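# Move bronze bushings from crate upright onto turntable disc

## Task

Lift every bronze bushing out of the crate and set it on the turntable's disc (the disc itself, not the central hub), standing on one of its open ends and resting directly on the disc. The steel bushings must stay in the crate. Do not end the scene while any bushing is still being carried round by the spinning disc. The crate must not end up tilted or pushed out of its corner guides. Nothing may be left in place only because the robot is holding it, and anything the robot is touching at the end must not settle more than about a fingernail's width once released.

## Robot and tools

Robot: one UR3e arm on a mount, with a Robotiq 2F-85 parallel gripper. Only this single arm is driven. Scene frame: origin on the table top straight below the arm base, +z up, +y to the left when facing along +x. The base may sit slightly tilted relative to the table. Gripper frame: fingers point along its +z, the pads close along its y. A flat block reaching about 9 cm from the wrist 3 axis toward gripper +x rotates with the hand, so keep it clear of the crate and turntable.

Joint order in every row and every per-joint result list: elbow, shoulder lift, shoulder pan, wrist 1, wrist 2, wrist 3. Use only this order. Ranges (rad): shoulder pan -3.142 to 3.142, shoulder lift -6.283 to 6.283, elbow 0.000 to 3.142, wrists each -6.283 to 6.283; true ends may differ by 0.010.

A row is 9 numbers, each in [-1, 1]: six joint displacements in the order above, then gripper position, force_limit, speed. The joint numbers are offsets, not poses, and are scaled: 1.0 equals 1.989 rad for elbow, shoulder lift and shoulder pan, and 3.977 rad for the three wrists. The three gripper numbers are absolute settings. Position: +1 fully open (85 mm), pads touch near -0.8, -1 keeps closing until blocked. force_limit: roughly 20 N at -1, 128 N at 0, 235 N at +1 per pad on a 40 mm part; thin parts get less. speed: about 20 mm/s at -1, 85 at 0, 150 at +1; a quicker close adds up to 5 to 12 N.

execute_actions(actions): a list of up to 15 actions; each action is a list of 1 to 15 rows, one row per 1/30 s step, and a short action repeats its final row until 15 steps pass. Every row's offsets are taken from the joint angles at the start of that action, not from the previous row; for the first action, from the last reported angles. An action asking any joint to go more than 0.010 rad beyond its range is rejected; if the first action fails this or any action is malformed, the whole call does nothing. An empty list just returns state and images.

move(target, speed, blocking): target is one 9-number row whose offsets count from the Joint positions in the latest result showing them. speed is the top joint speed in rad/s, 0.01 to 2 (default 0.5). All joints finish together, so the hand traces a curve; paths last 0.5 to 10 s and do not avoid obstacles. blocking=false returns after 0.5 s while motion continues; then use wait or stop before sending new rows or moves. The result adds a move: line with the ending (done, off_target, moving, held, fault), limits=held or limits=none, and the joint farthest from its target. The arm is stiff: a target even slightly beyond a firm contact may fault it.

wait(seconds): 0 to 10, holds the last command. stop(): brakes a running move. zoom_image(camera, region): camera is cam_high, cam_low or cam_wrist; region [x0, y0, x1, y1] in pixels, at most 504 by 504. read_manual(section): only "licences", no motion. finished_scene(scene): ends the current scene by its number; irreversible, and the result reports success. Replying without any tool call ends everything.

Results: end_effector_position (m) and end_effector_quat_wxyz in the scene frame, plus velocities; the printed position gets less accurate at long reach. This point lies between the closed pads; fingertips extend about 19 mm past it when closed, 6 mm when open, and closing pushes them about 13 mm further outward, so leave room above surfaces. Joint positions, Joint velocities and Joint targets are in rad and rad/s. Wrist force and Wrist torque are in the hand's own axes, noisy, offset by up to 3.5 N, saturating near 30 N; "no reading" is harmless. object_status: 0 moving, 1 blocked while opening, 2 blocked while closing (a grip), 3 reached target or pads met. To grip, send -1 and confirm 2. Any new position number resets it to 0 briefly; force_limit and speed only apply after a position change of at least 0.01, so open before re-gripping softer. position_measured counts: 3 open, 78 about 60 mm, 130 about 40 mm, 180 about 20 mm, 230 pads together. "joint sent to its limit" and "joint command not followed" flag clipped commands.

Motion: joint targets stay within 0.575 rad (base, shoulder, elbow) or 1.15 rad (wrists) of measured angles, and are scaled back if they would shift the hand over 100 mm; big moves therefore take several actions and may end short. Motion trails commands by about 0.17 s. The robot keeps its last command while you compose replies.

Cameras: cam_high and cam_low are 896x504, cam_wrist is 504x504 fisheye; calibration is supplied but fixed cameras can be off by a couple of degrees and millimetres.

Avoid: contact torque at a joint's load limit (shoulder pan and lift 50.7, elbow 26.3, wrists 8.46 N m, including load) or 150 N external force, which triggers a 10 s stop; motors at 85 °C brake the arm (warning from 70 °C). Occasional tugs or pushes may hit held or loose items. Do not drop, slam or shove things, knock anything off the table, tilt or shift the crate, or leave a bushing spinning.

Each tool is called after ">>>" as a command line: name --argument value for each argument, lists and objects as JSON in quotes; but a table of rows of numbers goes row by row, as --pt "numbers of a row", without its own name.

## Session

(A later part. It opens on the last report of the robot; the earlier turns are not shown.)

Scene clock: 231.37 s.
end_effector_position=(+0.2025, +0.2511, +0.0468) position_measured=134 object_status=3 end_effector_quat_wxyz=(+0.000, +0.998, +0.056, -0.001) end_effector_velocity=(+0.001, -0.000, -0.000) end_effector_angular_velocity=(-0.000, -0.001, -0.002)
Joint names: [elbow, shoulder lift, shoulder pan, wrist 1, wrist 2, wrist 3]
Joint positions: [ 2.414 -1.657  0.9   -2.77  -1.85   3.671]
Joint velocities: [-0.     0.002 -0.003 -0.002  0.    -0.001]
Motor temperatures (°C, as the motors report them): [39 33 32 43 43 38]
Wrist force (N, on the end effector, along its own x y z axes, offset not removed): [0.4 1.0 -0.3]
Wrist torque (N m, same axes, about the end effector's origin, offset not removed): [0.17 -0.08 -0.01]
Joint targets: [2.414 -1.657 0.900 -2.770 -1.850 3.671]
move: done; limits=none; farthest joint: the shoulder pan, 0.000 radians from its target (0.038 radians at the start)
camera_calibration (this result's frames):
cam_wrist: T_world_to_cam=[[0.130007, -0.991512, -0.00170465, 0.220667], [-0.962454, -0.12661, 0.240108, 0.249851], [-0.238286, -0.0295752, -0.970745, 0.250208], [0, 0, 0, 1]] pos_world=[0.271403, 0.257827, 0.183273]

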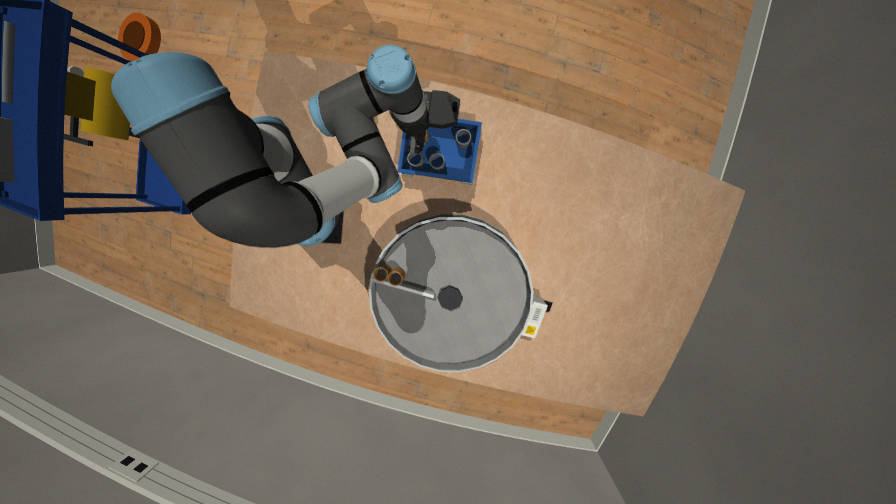

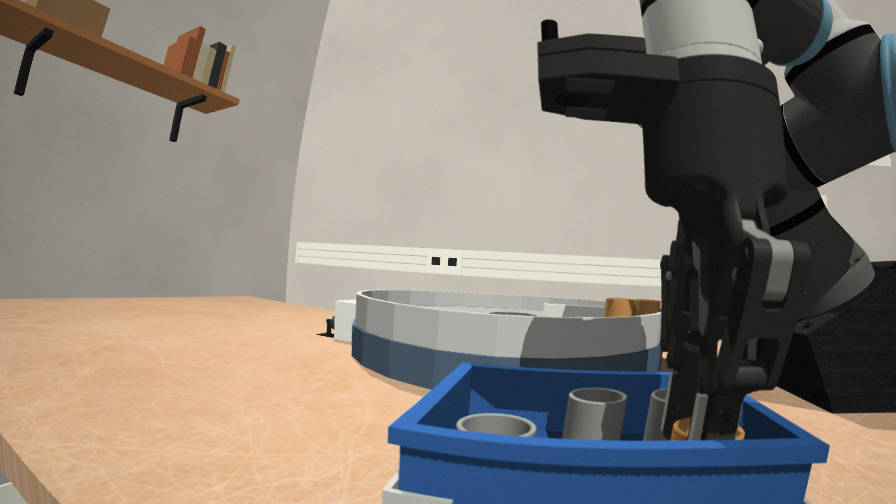

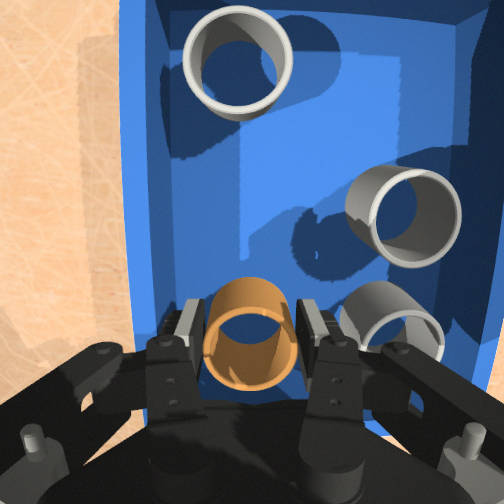

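>>> execute_actions --actions '[[[0,0,0,0,0,0,-1,-0.5,0]],[[0,0,0,0,0,0,-1,-0.5,0]]]'

>>> move --target '[-0.0262,-0.0628,0.0192,0.0471,-0.0041,0.0086,-1,-0.5,0]' --speed 0.12

>>> move --target '[-0.1287,-0.1072,0.0689,0.1286,-0.0138,0,-1,-0.5,0]' --speed 0.4

>>> move --target '[-0.1203,-0.1455,-0.6475,0.1155,0.1509,0,-1,-0.5,0]' --speed 0.8

>>> move --target '[-0.0474,0.0502,-0.2557,0.0423,0.0476,0,-1,-0.5,0]' --speed 0.7

Scene clock: 237.97 s.
end_effector_position=(+0.2025, +0.2511, +0.0467) position_measured=139 object_status=2 end_effector_quat_wxyz=(+0.000, +0.998, +0.056, -0.001) end_effector_velocity=(+0.000, -0.000, -0.000) end_effector_angular_velocity=(-0.001, +0.000, -0.002)
Joint names: [elbow, shoulder lift, shoulder pan, wrist 1, wrist 2, wrist 3]
Joint positions: [ 2.414 -1.657  0.9   -2.77  -1.85   3.671]
Joint velocities: [ 0.    -0.    -0.002  0.     0.     0.   ]
Motor temperatures (°C, as the motors report them): [39 33 32 43 43 38]
Wrist force (N, on the end effector, along its own x y z axes, offset not removed): [-4.0 7.1 -23.5]
Wrist torque (N m, same axes, about the end effector's origin, offset not removed): [0.16 -0.43 -0.01]
Joint targets: [2.414 -1.657 0.900 -2.770 -1.850 3.671]
camera_calibration (this result's frames):
cam_wrist: T_world_to_cam=[[0.130048, -0.991506, -0.00169932, 0.22065], [-0.96244, -0.126647, 0.240146, 0.249839], [-0.238322, -0.0295951, -0.970735, 0.250205], [0, 0, 0, 1]] pos_world=[0.271389, 0.257822, 0.183259]

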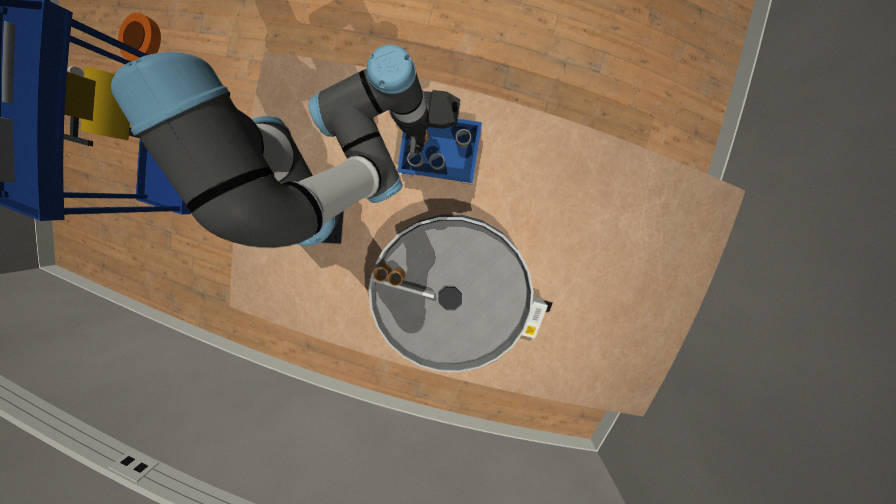

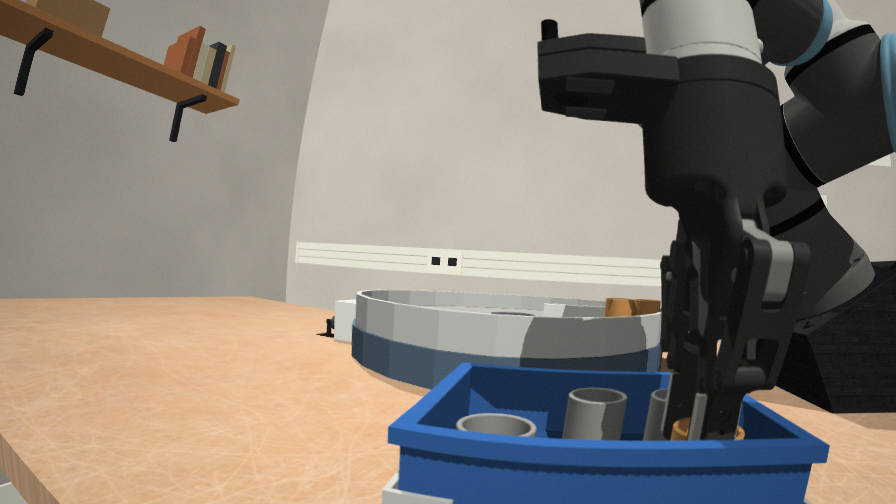

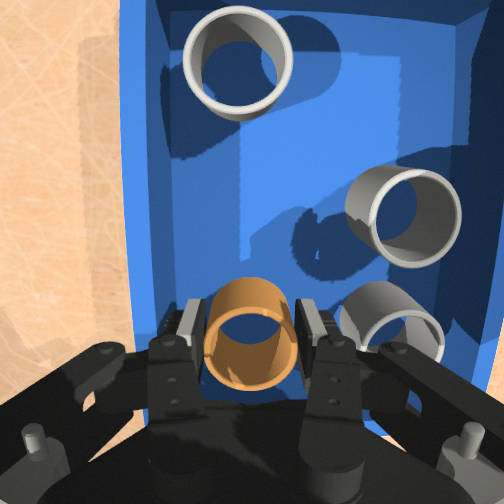

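Scene clock: 240.00 s.
end_effector_position=(+0.2025, +0.2511, +0.0746) position_measured=139 object_status=2 end_effector_quat_wxyz=(+0.000, +0.998, +0.057, -0.001) end_effector_velocity=(+0.000, +0.000, +0.001) end_effector_angular_velocity=(+0.000, -0.001, +0.000)
Joint names: [elbow, shoulder lift, shoulder pan, wrist 1, wrist 2, wrist 3]
Joint positions: [ 2.362 -1.782  0.938 -2.583 -1.867  3.705]
Joint velocities: [-0.001 -0.001  0.001  0.002 -0.     0.   ]
Motor temperatures (°C, as the motors report them): [39 33 32 43 43 38]
Wrist force (N, on the end effector, along its own x y z axes, offset not removed): [0.9 1.3 1.0]
Wrist torque (N m, same axes, about the end effector's origin, offset not removed): [0.15 -0.16 0.05]
Joint targets: [2.362 -1.782 0.938 -2.583 -1.867 3.705]
move: done; limits=none; farthest joint: the shoulder pan, 0.000 radians from its target (0.038 radians at the start)
camera_calibration (this result's frames):
cam_wrist: T_world_to_cam=[[0.131928, -0.991258, -0.00152856, 0.220223], [-0.962199, -0.128431, 0.240164, 0.243565], [-0.238261, -0.0302136, -0.970731, 0.277438], [0, 0, 0, 1]] pos_world=[0.271407, 0.257962, 0.211159]

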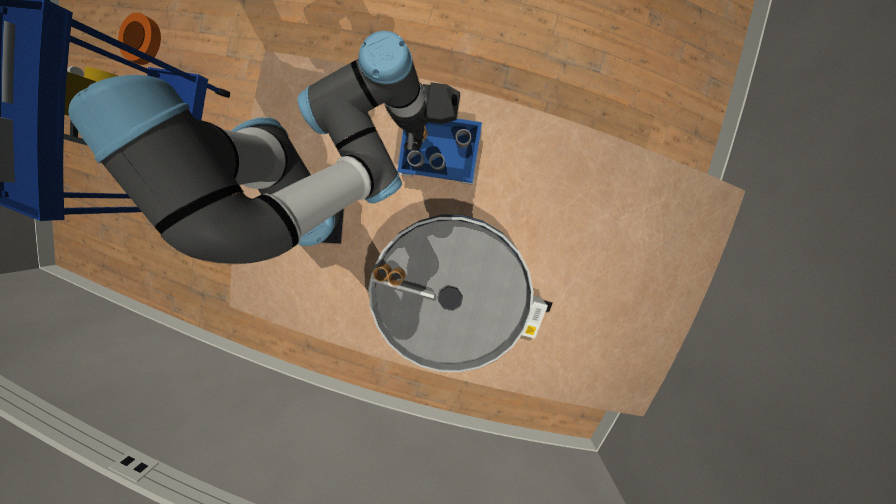

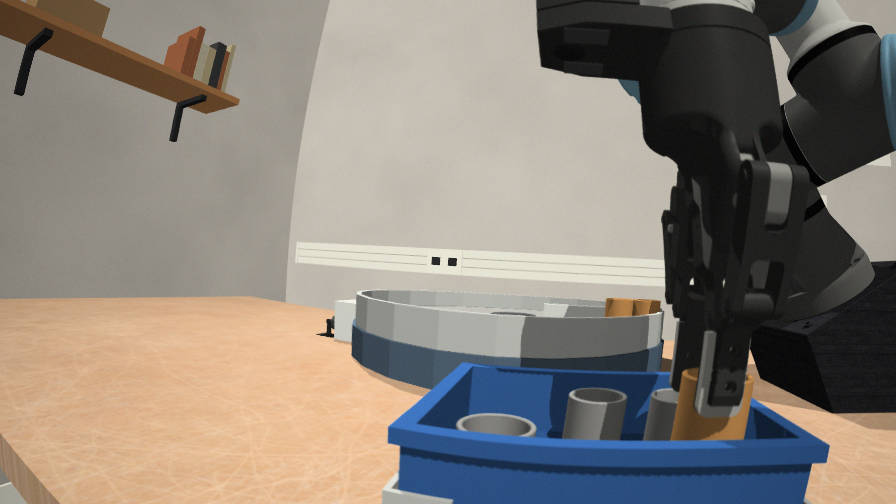

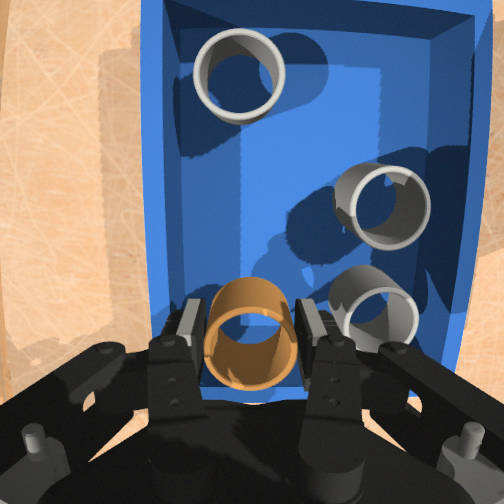

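Scene clock: 241.90 s.
end_effector_position=(+0.2026, +0.2512, +0.1595) position_measured=139 object_status=2 end_effector_quat_wxyz=(+0.000, +0.992, +0.123, -0.001) end_effector_velocity=(-0.000, +0.000, +0.001) end_effector_angular_velocity=(+0.001, -0.000, +0.002)
Joint names: [elbow, shoulder lift, shoulder pan, wrist 1, wrist 2, wrist 3]
Joint positions: [ 2.106 -1.995  1.075 -2.072 -1.921  3.705]
Joint velocities: [-0.001 -0.001  0.002  0.002 -0.    -0.   ]
Motor temperatures (°C, as the motors report them): [39 33 32 43 43 38]
Wrist force (N, on the end effector, along its own x y z axes, offset not removed): [0.7 1.3 1.6]
Wrist torque (N m, same axes, about the end effector's origin, offset not removed): [0.19 -0.12 -0.02]
Joint targets: [2.106 -1.995 1.075 -2.071 -1.922 3.705]
move: done; limits=none; farthest joint: the shoulder pan, 0.000 radians from its target (0.137 radians at the start)
camera_calibration (this result's frames):
cam_wrist: T_world_to_cam=[[0.2617, -0.965148, -0.00151555, 0.187594], [-0.936762, -0.25438, 0.240348, 0.249761], [-0.232357, -0.0614794, -0.970685, 0.366455], [0, 0, 0, 1]] pos_world=[0.270022, 0.26712, 0.295968]

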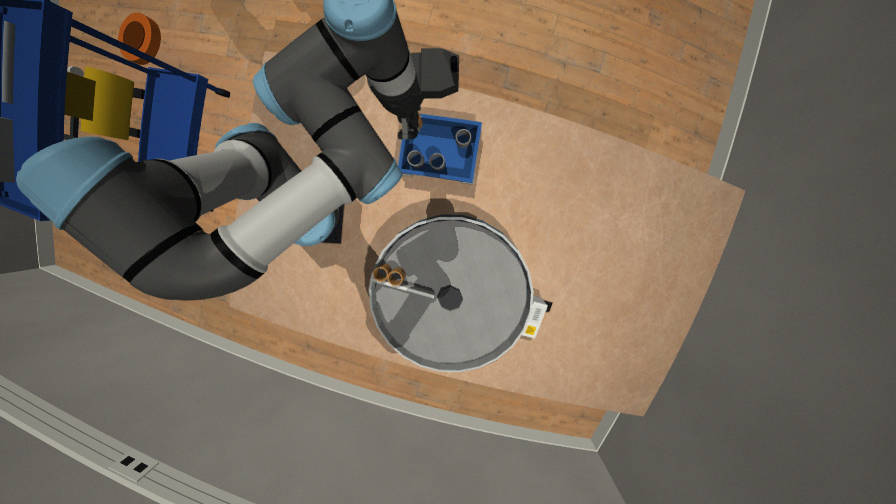

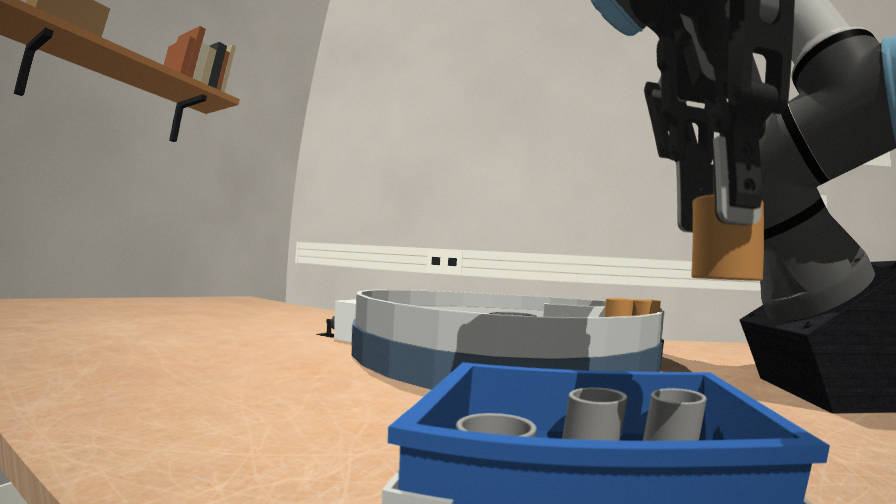

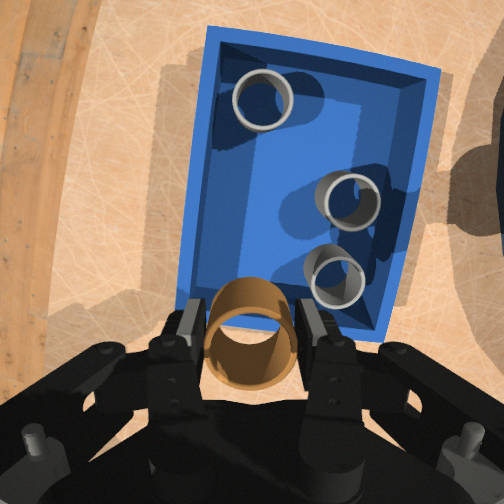

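Scene clock: 244.27 s.
end_effector_position=(+0.3600, +0.0996, +0.1694) position_measured=139 object_status=2 end_effector_quat_wxyz=(+0.000, +0.898, -0.441, -0.001) end_effector_velocity=(-0.000, -0.000, -0.000) end_effector_angular_velocity=(-0.001, +0.000, -0.002)
Joint names: [elbow, shoulder lift, shoulder pan, wrist 1, wrist 2, wrist 3]
Joint positions: [ 1.867 -2.284 -0.213 -1.612 -1.321  3.705]
Joint velocities: [ 0.    -0.001 -0.002  0.001  0.    -0.   ]
Motor temperatures (°C, as the motors report them): [39 33 32 43 43 38]
Wrist force (N, on the end effector, along its own x y z axes, offset not removed): [0.5 1.9 0.9]
Wrist torque (N m, same axes, about the end effector's origin, offset not removed): [0.24 -0.08 0.00]
Joint targets: [1.867 -2.284 -0.213 -1.612 -1.321 3.705]
move: done; limits=none; farthest joint: the wrist 2, 0.001 radians from its target (0.601 radians at the start)
camera_calibration (this result's frames):
cam_wrist: T_world_to_cam=[[-0.779804, -0.626024, -0.000695632, 0.341114], [-0.607909, 0.756974, 0.239661, 0.137256], [-0.149507, 0.187311, -0.970856, 0.348759], [0, 0, 0, 1]] pos_world=[0.401583, 0.0443196, 0.305938]

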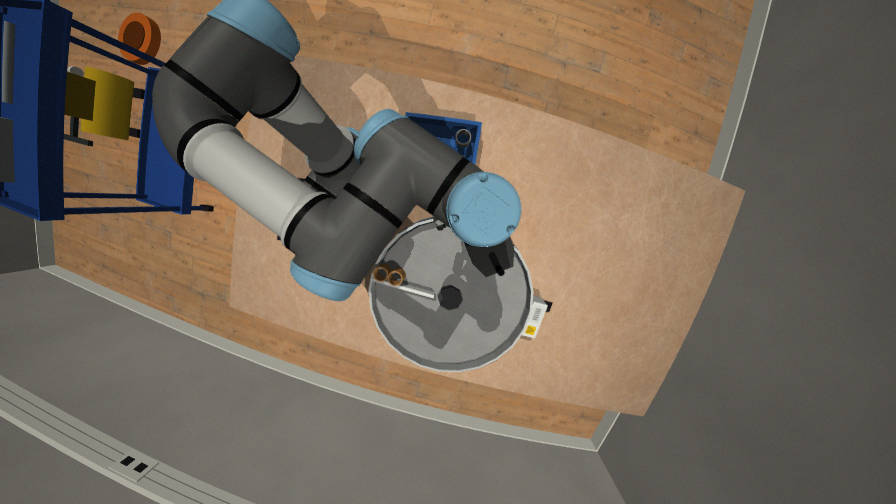

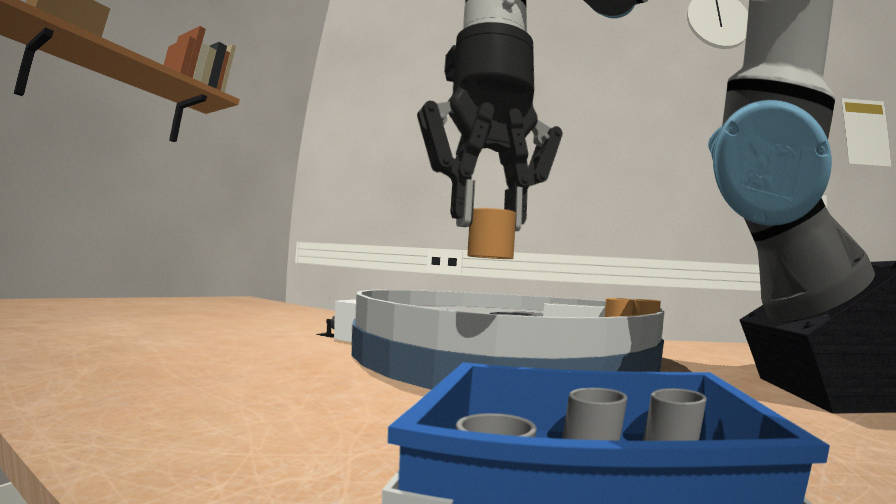

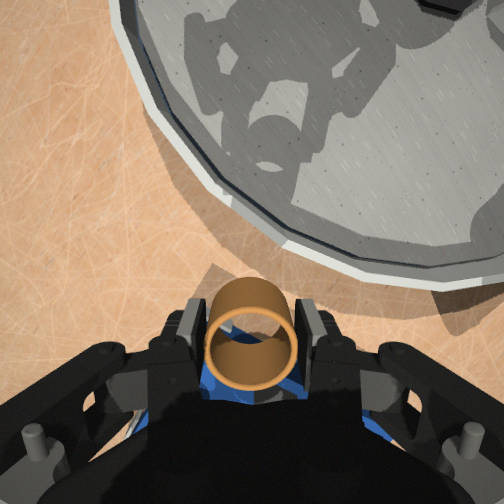

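Scene clock: 245.70 s.
end_effector_position=(+0.3900, -0.0054, +0.1593) position_measured=139 object_status=2 end_effector_quat_wxyz=(+0.000, +0.760, -0.650, -0.000) end_effector_velocity=(+0.000, -0.001, +0.000) end_effector_angular_velocity=(-0.001, -0.001, -0.002)
Joint names: [elbow, shoulder lift, shoulder pan, wrist 1, wrist 2, wrist 3]
Joint positions: [ 1.773 -2.185 -0.721 -1.444 -1.132  3.705]
Joint velocities: [-0.002  0.001 -0.003  0.001  0.001  0.   ]
Motor temperatures (°C, as the motors report them): [39 33 32 43 43 38]
Wrist force (N, on the end effector, along its own x y z axes, offset not removed): [1.0 1.4 0.8]
Wrist torque (N m, same axes, about the end effector's origin, offset not removed): [0.18 -0.19 -0.01]
Joint targets: [1.773 -2.185 -0.721 -1.444 -1.132 3.705]
move: done; limits=none; farthest joint: the shoulder pan, 0.001 radians from its target (0.509 radians at the start)
camera_calibration (this result's frames):
cam_wrist: T_world_to_cam=[[-0.98498, -0.172665, -0.000663426, 0.381256], [-0.167807, 0.956348, 0.239246, 0.0668513], [-0.0406749, 0.235764, -0.970959, 0.320972], [0, 0, 0, 1]] pos_world=[0.399803, -0.0737773, 0.29591]

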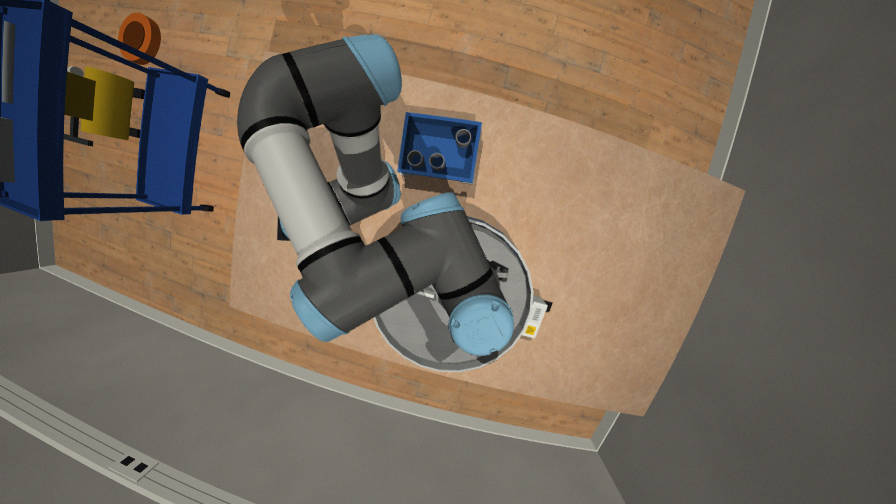

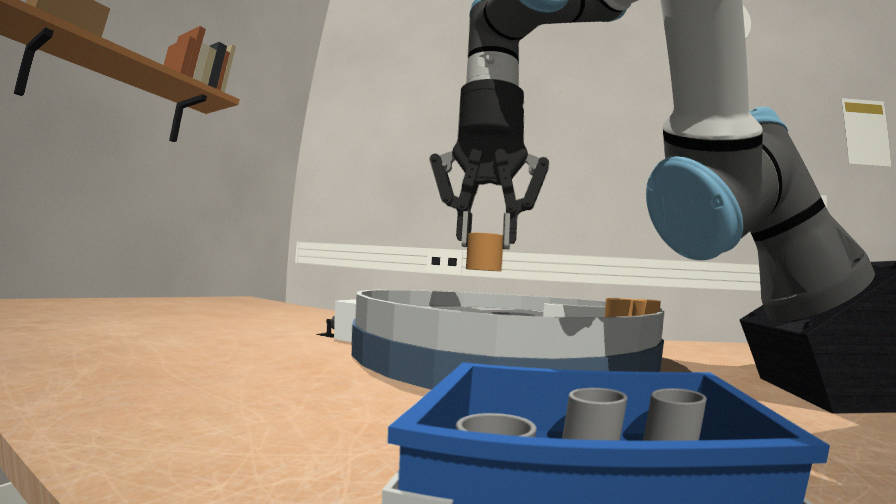

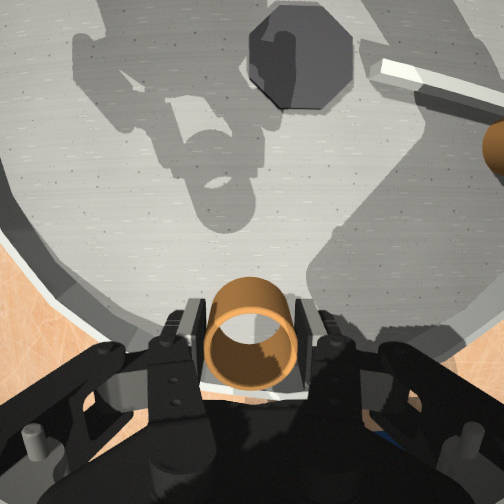

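>>> move --target '[0.1156,0.0722,0.0491,-0.1046,-0.0075,-0.064,-1,-0.5,0]' --speed 0.15

>>> execute_actions --actions '[[[0,0,0,0,0,0,0.05,0,0.5]]]'

>>> move --target '[-0.116,-0.072,-0.049,0.1045,0.0075,0,0.05,0,0]' --speed 0.4

>>> move --target '[0.0474,-0.0502,0.2557,-0.0423,-0.0476,0,0.05,0,0]' --speed 0.9

>>> wait --seconds 10

Scene clock: 254.13 s.
end_effector_position=(+0.3922, -0.0247, +0.0953) position_measured=139 object_status=2 end_effector_quat_wxyz=(+0.001, +0.863, -0.505, -0.000) end_effector_velocity=(+0.000, -0.000, -0.000) end_effector_angular_velocity=(-0.001, -0.000, +0.002)
Joint names: [elbow, shoulder lift, shoulder pan, wrist 1, wrist 2, wrist 3]
Joint positions: [ 2.003 -2.041 -0.623 -1.86  -1.162  3.451]
Joint velocities: [ 0.001  0.001  0.    -0.003 -0.    -0.002]
Motor temperatures (°C, as the motors report them): [39 33 32 43 43 38]
Wrist force (N, on the end effector, along its own x y z axes, offset not removed): [0.4 1.0 0.7]
Wrist torque (N m, same axes, about the end effector's origin, offset not removed): [0.10 -0.05 0.00]
Joint targets: [2.003 -2.041 -0.623 -1.860 -1.162 3.451]
move: done; limits=none; farthest joint: the shoulder pan, 0.000 radians from its target (0.098 radians at the start)
camera_calibration (this result's frames):
cam_wrist: T_world_to_cam=[[-0.862706, -0.505706, -0.000587012, 0.323784], [-0.491154, 0.837603, 0.239144, 0.224887], [-0.120445, 0.206599, -0.970984, 0.294009], [0, 0, 0, 1]] pos_world=[0.425196, -0.085368, 0.231887]

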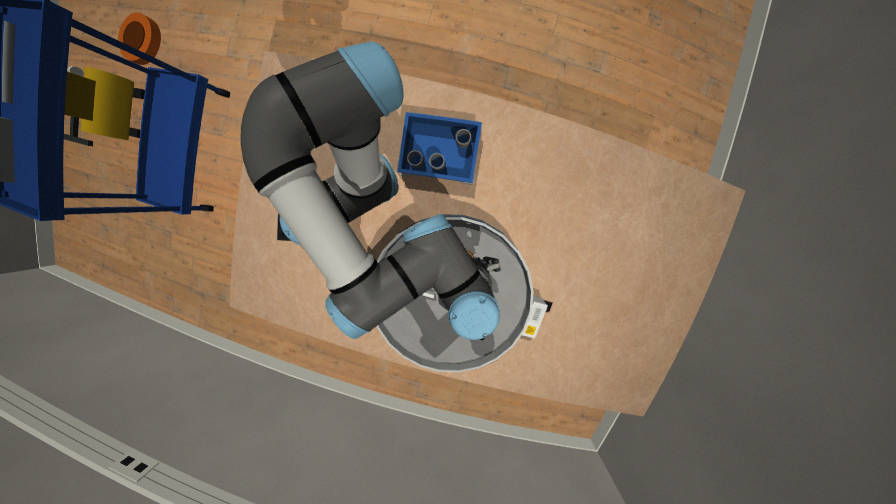

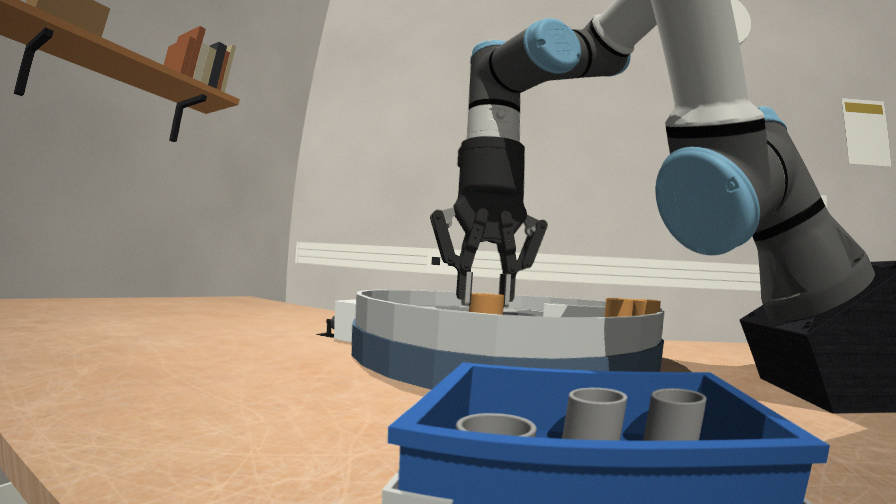

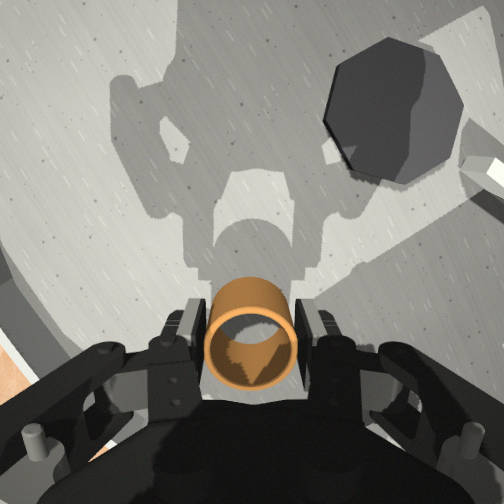

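Scene clock: 254.63 s.
end_effector_position=(+0.3922, -0.0247, +0.0953) position_measured=123 object_status=3 end_effector_quat_wxyz=(+0.001, +0.863, -0.505, -0.000) end_effector_velocity=(+0.000, +0.000, -0.000) end_effector_angular_velocity=(+0.001, -0.000, +0.001)
Joint names: [elbow, shoulder lift, shoulder pan, wrist 1, wrist 2, wrist 3]
Joint positions: [ 2.003 -2.041 -0.623 -1.86  -1.162  3.451]
Joint velocities: [-0.    -0.     0.001  0.     0.     0.   ]
Motor temperatures (°C, as the motors report them): [39 33 32 43 43 38]
Wrist force (N, on the end effector, along its own x y z axes, offset not removed): [1.1 1.7 -0.1]
Wrist torque (N m, same axes, about the end effector's origin, offset not removed): [0.19 -0.22 0.02]
Joint targets: [2.003 -2.041 -0.623 -1.860 -1.162 3.451]
camera_calibration (this result's frames):
cam_wrist: T_world_to_cam=[[-0.862664, -0.505777, -0.000579089, 0.323761], [-0.491222, 0.837565, 0.239135, 0.22492], [-0.120464, 0.206577, -0.970986, 0.294002], [0, 0, 0, 1]] pos_world=[0.425199, -0.0853683, 0.231873]

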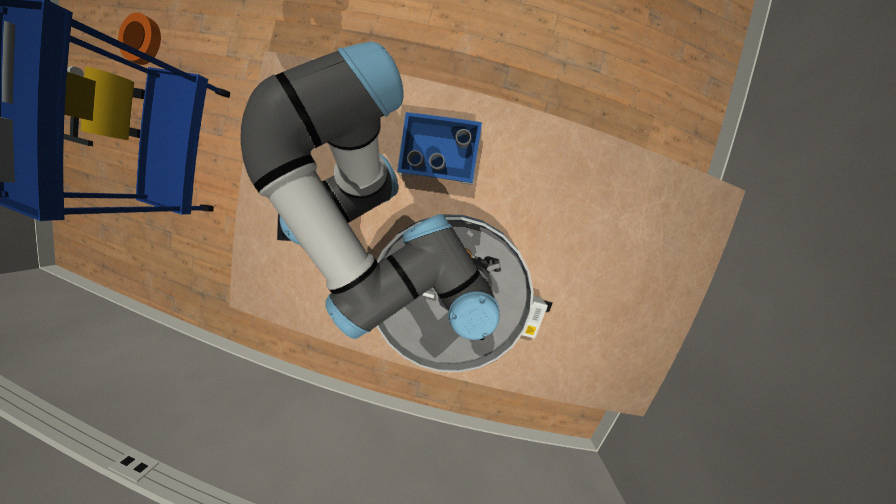

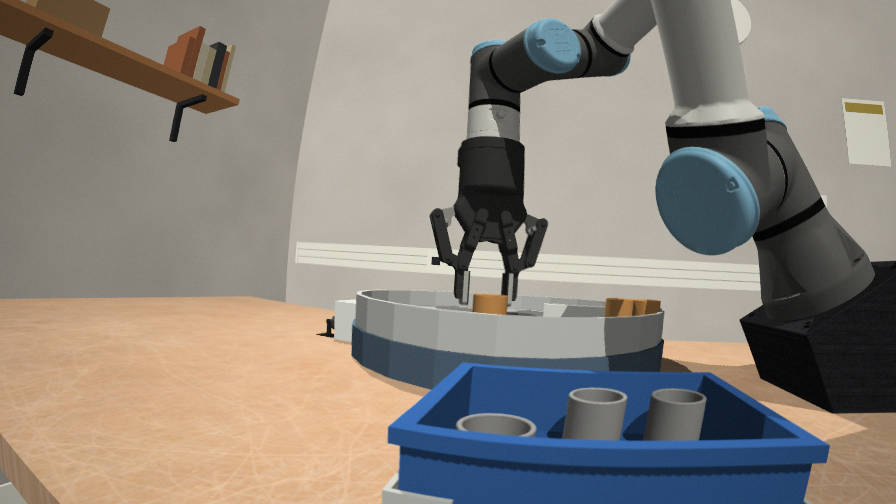

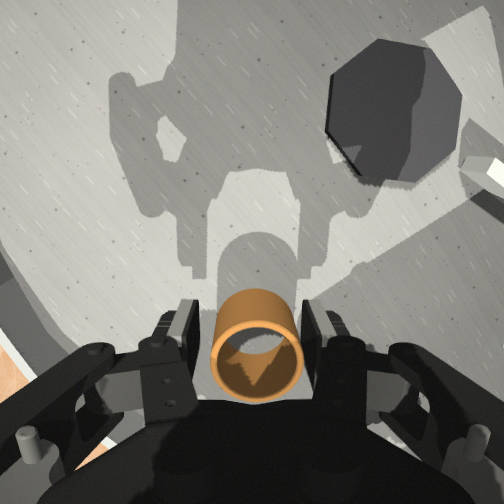

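Scene clock: 256.30 s.
end_effector_position=(+0.3903, -0.0055, +0.1595) position_measured=123 object_status=3 end_effector_quat_wxyz=(+0.000, +0.836, -0.548, -0.000) end_effector_velocity=(+0.000, +0.000, +0.001) end_effector_angular_velocity=(-0.001, -0.000, -0.000)
Joint names: [elbow, shoulder lift, shoulder pan, wrist 1, wrist 2, wrist 3]
Joint positions: [ 1.772 -2.184 -0.721 -1.445 -1.132  3.451]
Joint velocities: [-0.002 -0.001 -0.001  0.002 -0.    -0.   ]
Motor temperatures (°C, as the motors report them): [39 33 32 43 43 38]
Wrist force (N, on the end effector, along its own x y z axes, offset not removed): [1.0 0.8 0.3]
Wrist torque (N m, same axes, about the end effector's origin, offset not removed): [0.06 -0.16 0.02]
Joint targets: [1.772 -2.184 -0.721 -1.444 -1.132 3.451]
move: done; limits=none; farthest joint: the shoulder pan, 0.000 radians from its target (0.097 radians at the start)
camera_calibration (this result's frames):
cam_wrist: T_world_to_cam=[[-0.909592, -0.415501, -0.000982272, 0.350773], [-0.403676, 0.883139, 0.238978, 0.15864], [-0.0984282, 0.217769, -0.971024, 0.343606], [0, 0, 0, 1]] pos_world=[0.41692, -0.0691816, 0.296083]

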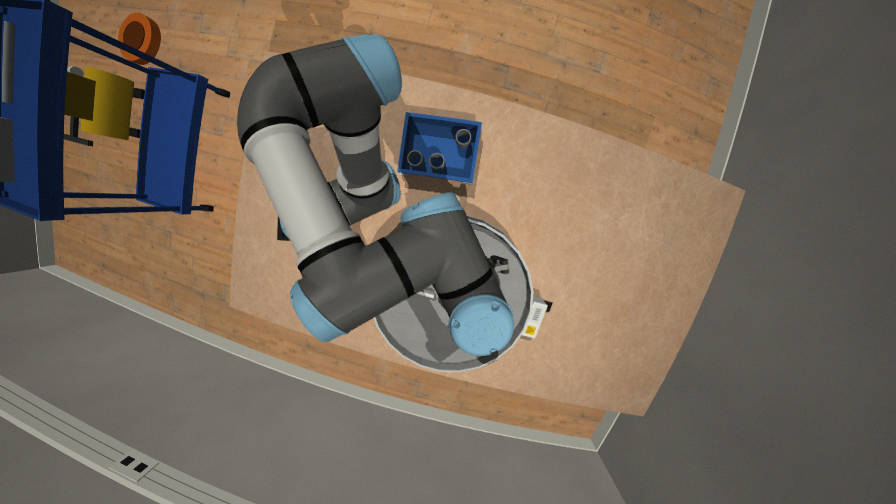

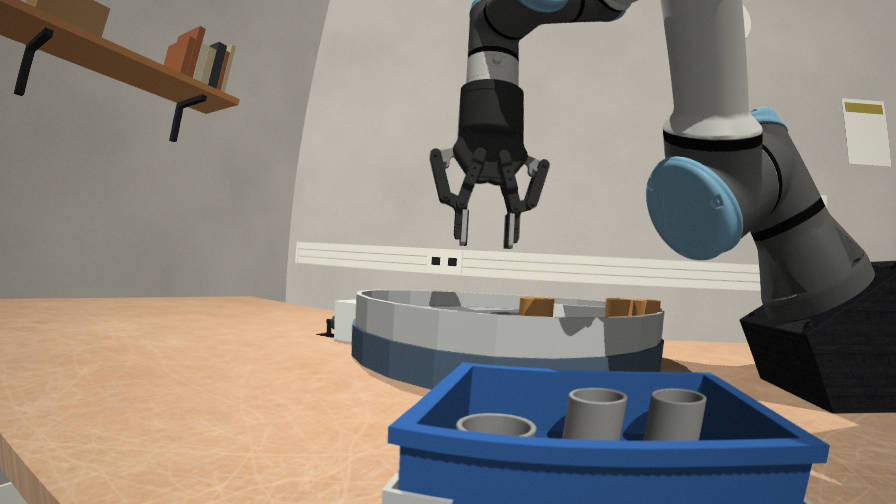

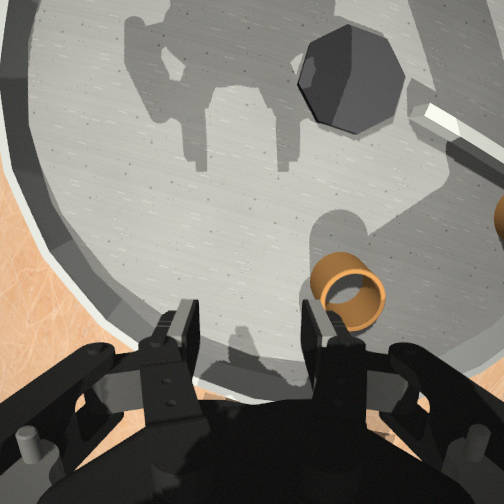

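Scene clock: 257.63 s.
end_effector_position=(+0.3603, +0.0996, +0.1696) position_measured=123 object_status=3 end_effector_quat_wxyz=(+0.000, +0.946, -0.323, -0.000) end_effector_velocity=(-0.000, +0.001, -0.000) end_effector_angular_velocity=(+0.001, +0.000, +0.003)
Joint names: [elbow, shoulder lift, shoulder pan, wrist 1, wrist 2, wrist 3]
Joint positions: [ 1.866 -2.284 -0.212 -1.613 -1.321  3.451]
Joint velocities: [ 0.001 -0.001  0.003 -0.001 -0.001  0.   ]
Motor temperatures (°C, as the motors report them): [39 33 32 43 43 38]
Wrist force (N, on the end effector, along its own x y z axes, offset not removed): [0.6 1.3 -0.2]
Wrist torque (N m, same axes, about the end effector's origin, offset not removed): [0.17 -0.09 0.01]
Joint targets: [1.866 -2.284 -0.212 -1.613 -1.321 3.451]
move: done; limits=none; farthest joint: the shoulder pan, 0.000 radians from its target (0.508 radians at the start)
camera_calibration (this result's frames):
cam_wrist: T_world_to_cam=[[-0.596834, -0.802364, -0.00117589, 0.293042], [-0.77922, 0.579269, 0.239297, 0.216878], [-0.191322, 0.143737, -0.970946, 0.368389], [0, 0, 0, 1]] pos_world=[0.414375, 0.0565447, 0.306132]

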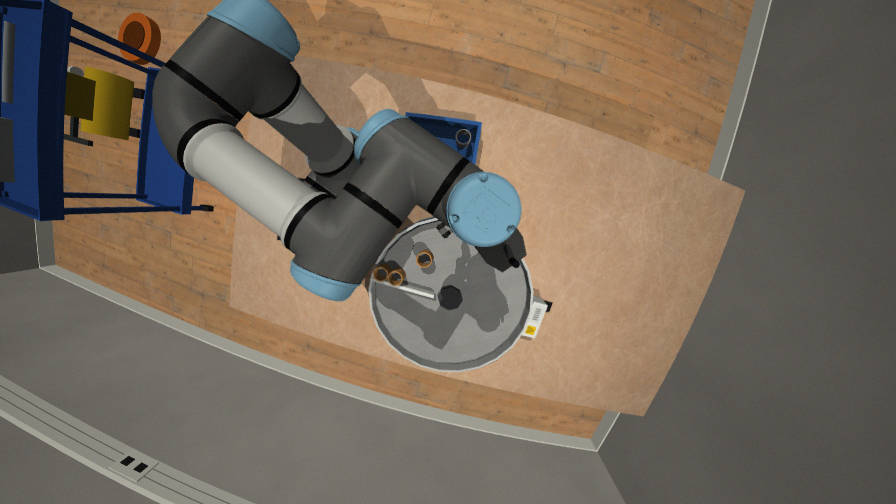

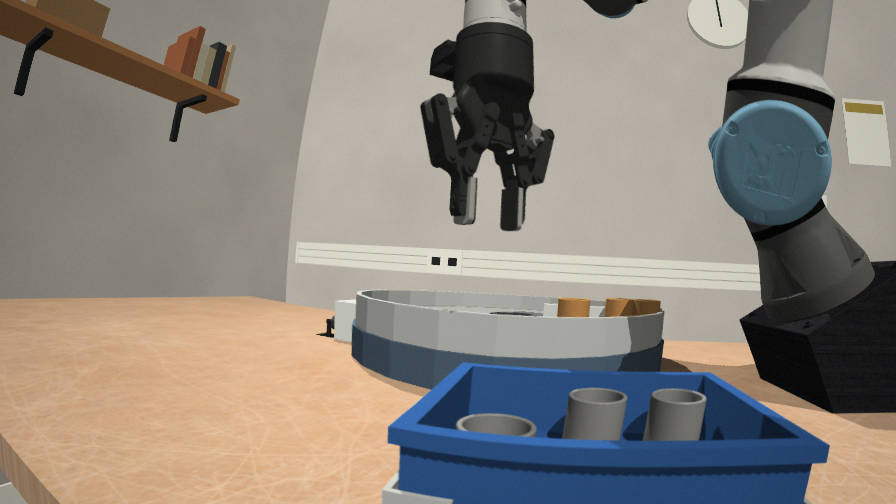

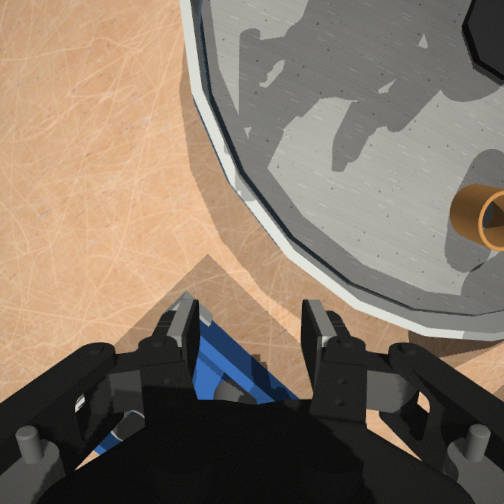

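Scene clock: 267.63 s.
end_effector_position=(+0.3603, +0.0996, +0.1696) position_measured=123 object_status=3 end_effector_quat_wxyz=(+0.000, +0.946, -0.323, -0.000) end_effector_velocity=(-0.000, +0.000, -0.000) end_effector_angular_velocity=(+0.001, +0.001, -0.000)
Joint names: [elbow, shoulder lift, shoulder pan, wrist 1, wrist 2, wrist 3]
Joint positions: [ 1.866 -2.284 -0.212 -1.613 -1.321  3.451]
Joint velocities: [ 0.001  0.     0.     0.     0.    -0.   ]
Motor temperatures (°C, as the motors report them): [39 33 32 43 43 38]
Wrist force (N, on the end effector, along its own x y z axes, offset not removed): [1.6 1.7 0.5]
Wrist torque (N m, same axes, about the end effector's origin, offset not removed): [0.22 -0.34 0.04]
Joint targets: [1.866 -2.284 -0.212 -1.613 -1.321 3.451]
wait: 10.00 s; at rest by 0.17 s
camera_calibration (this result's frames):
cam_wrist: T_world_to_cam=[[-0.596649, -0.802502, -0.00120813, 0.293022], [-0.779363, 0.579085, 0.239279, 0.216906], [-0.191322, 0.143707, -0.97095, 0.368396], [0, 0, 0, 1]] pos_world=[0.414362, 0.0566023, 0.306147]

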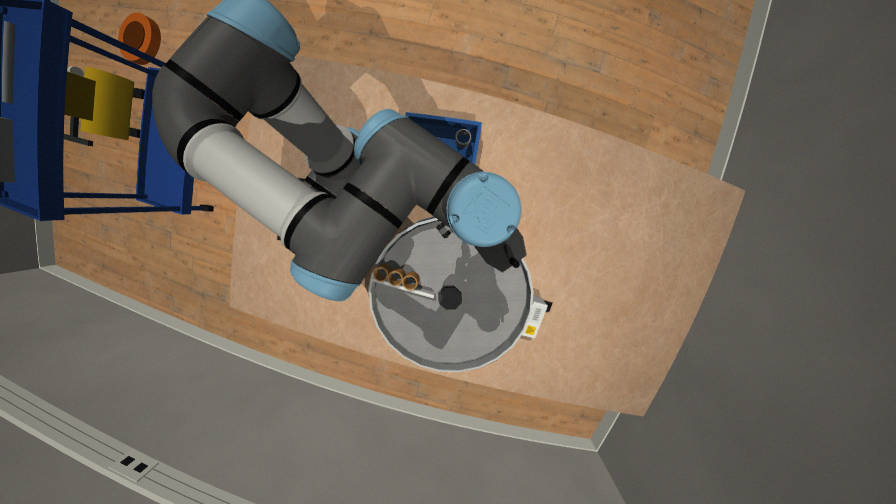

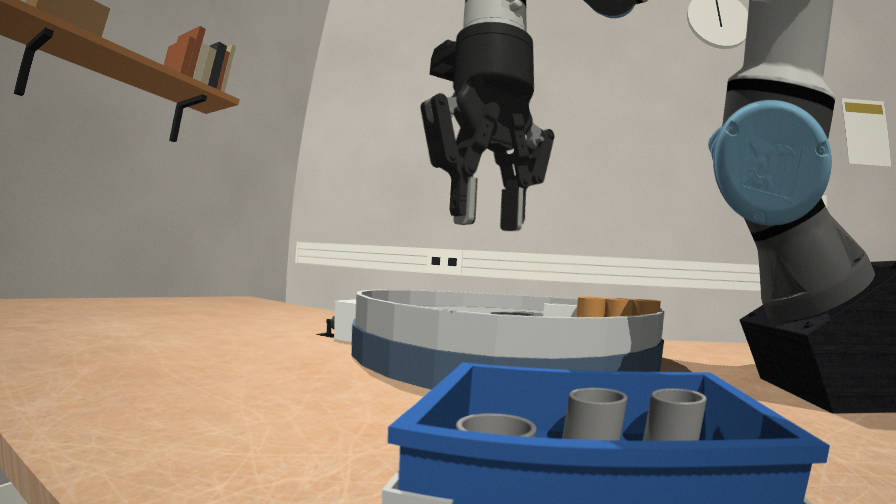

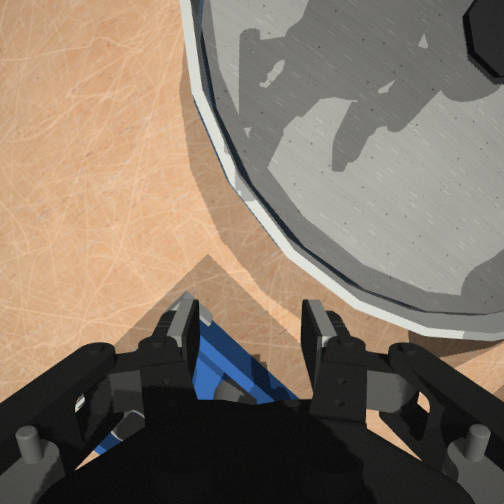

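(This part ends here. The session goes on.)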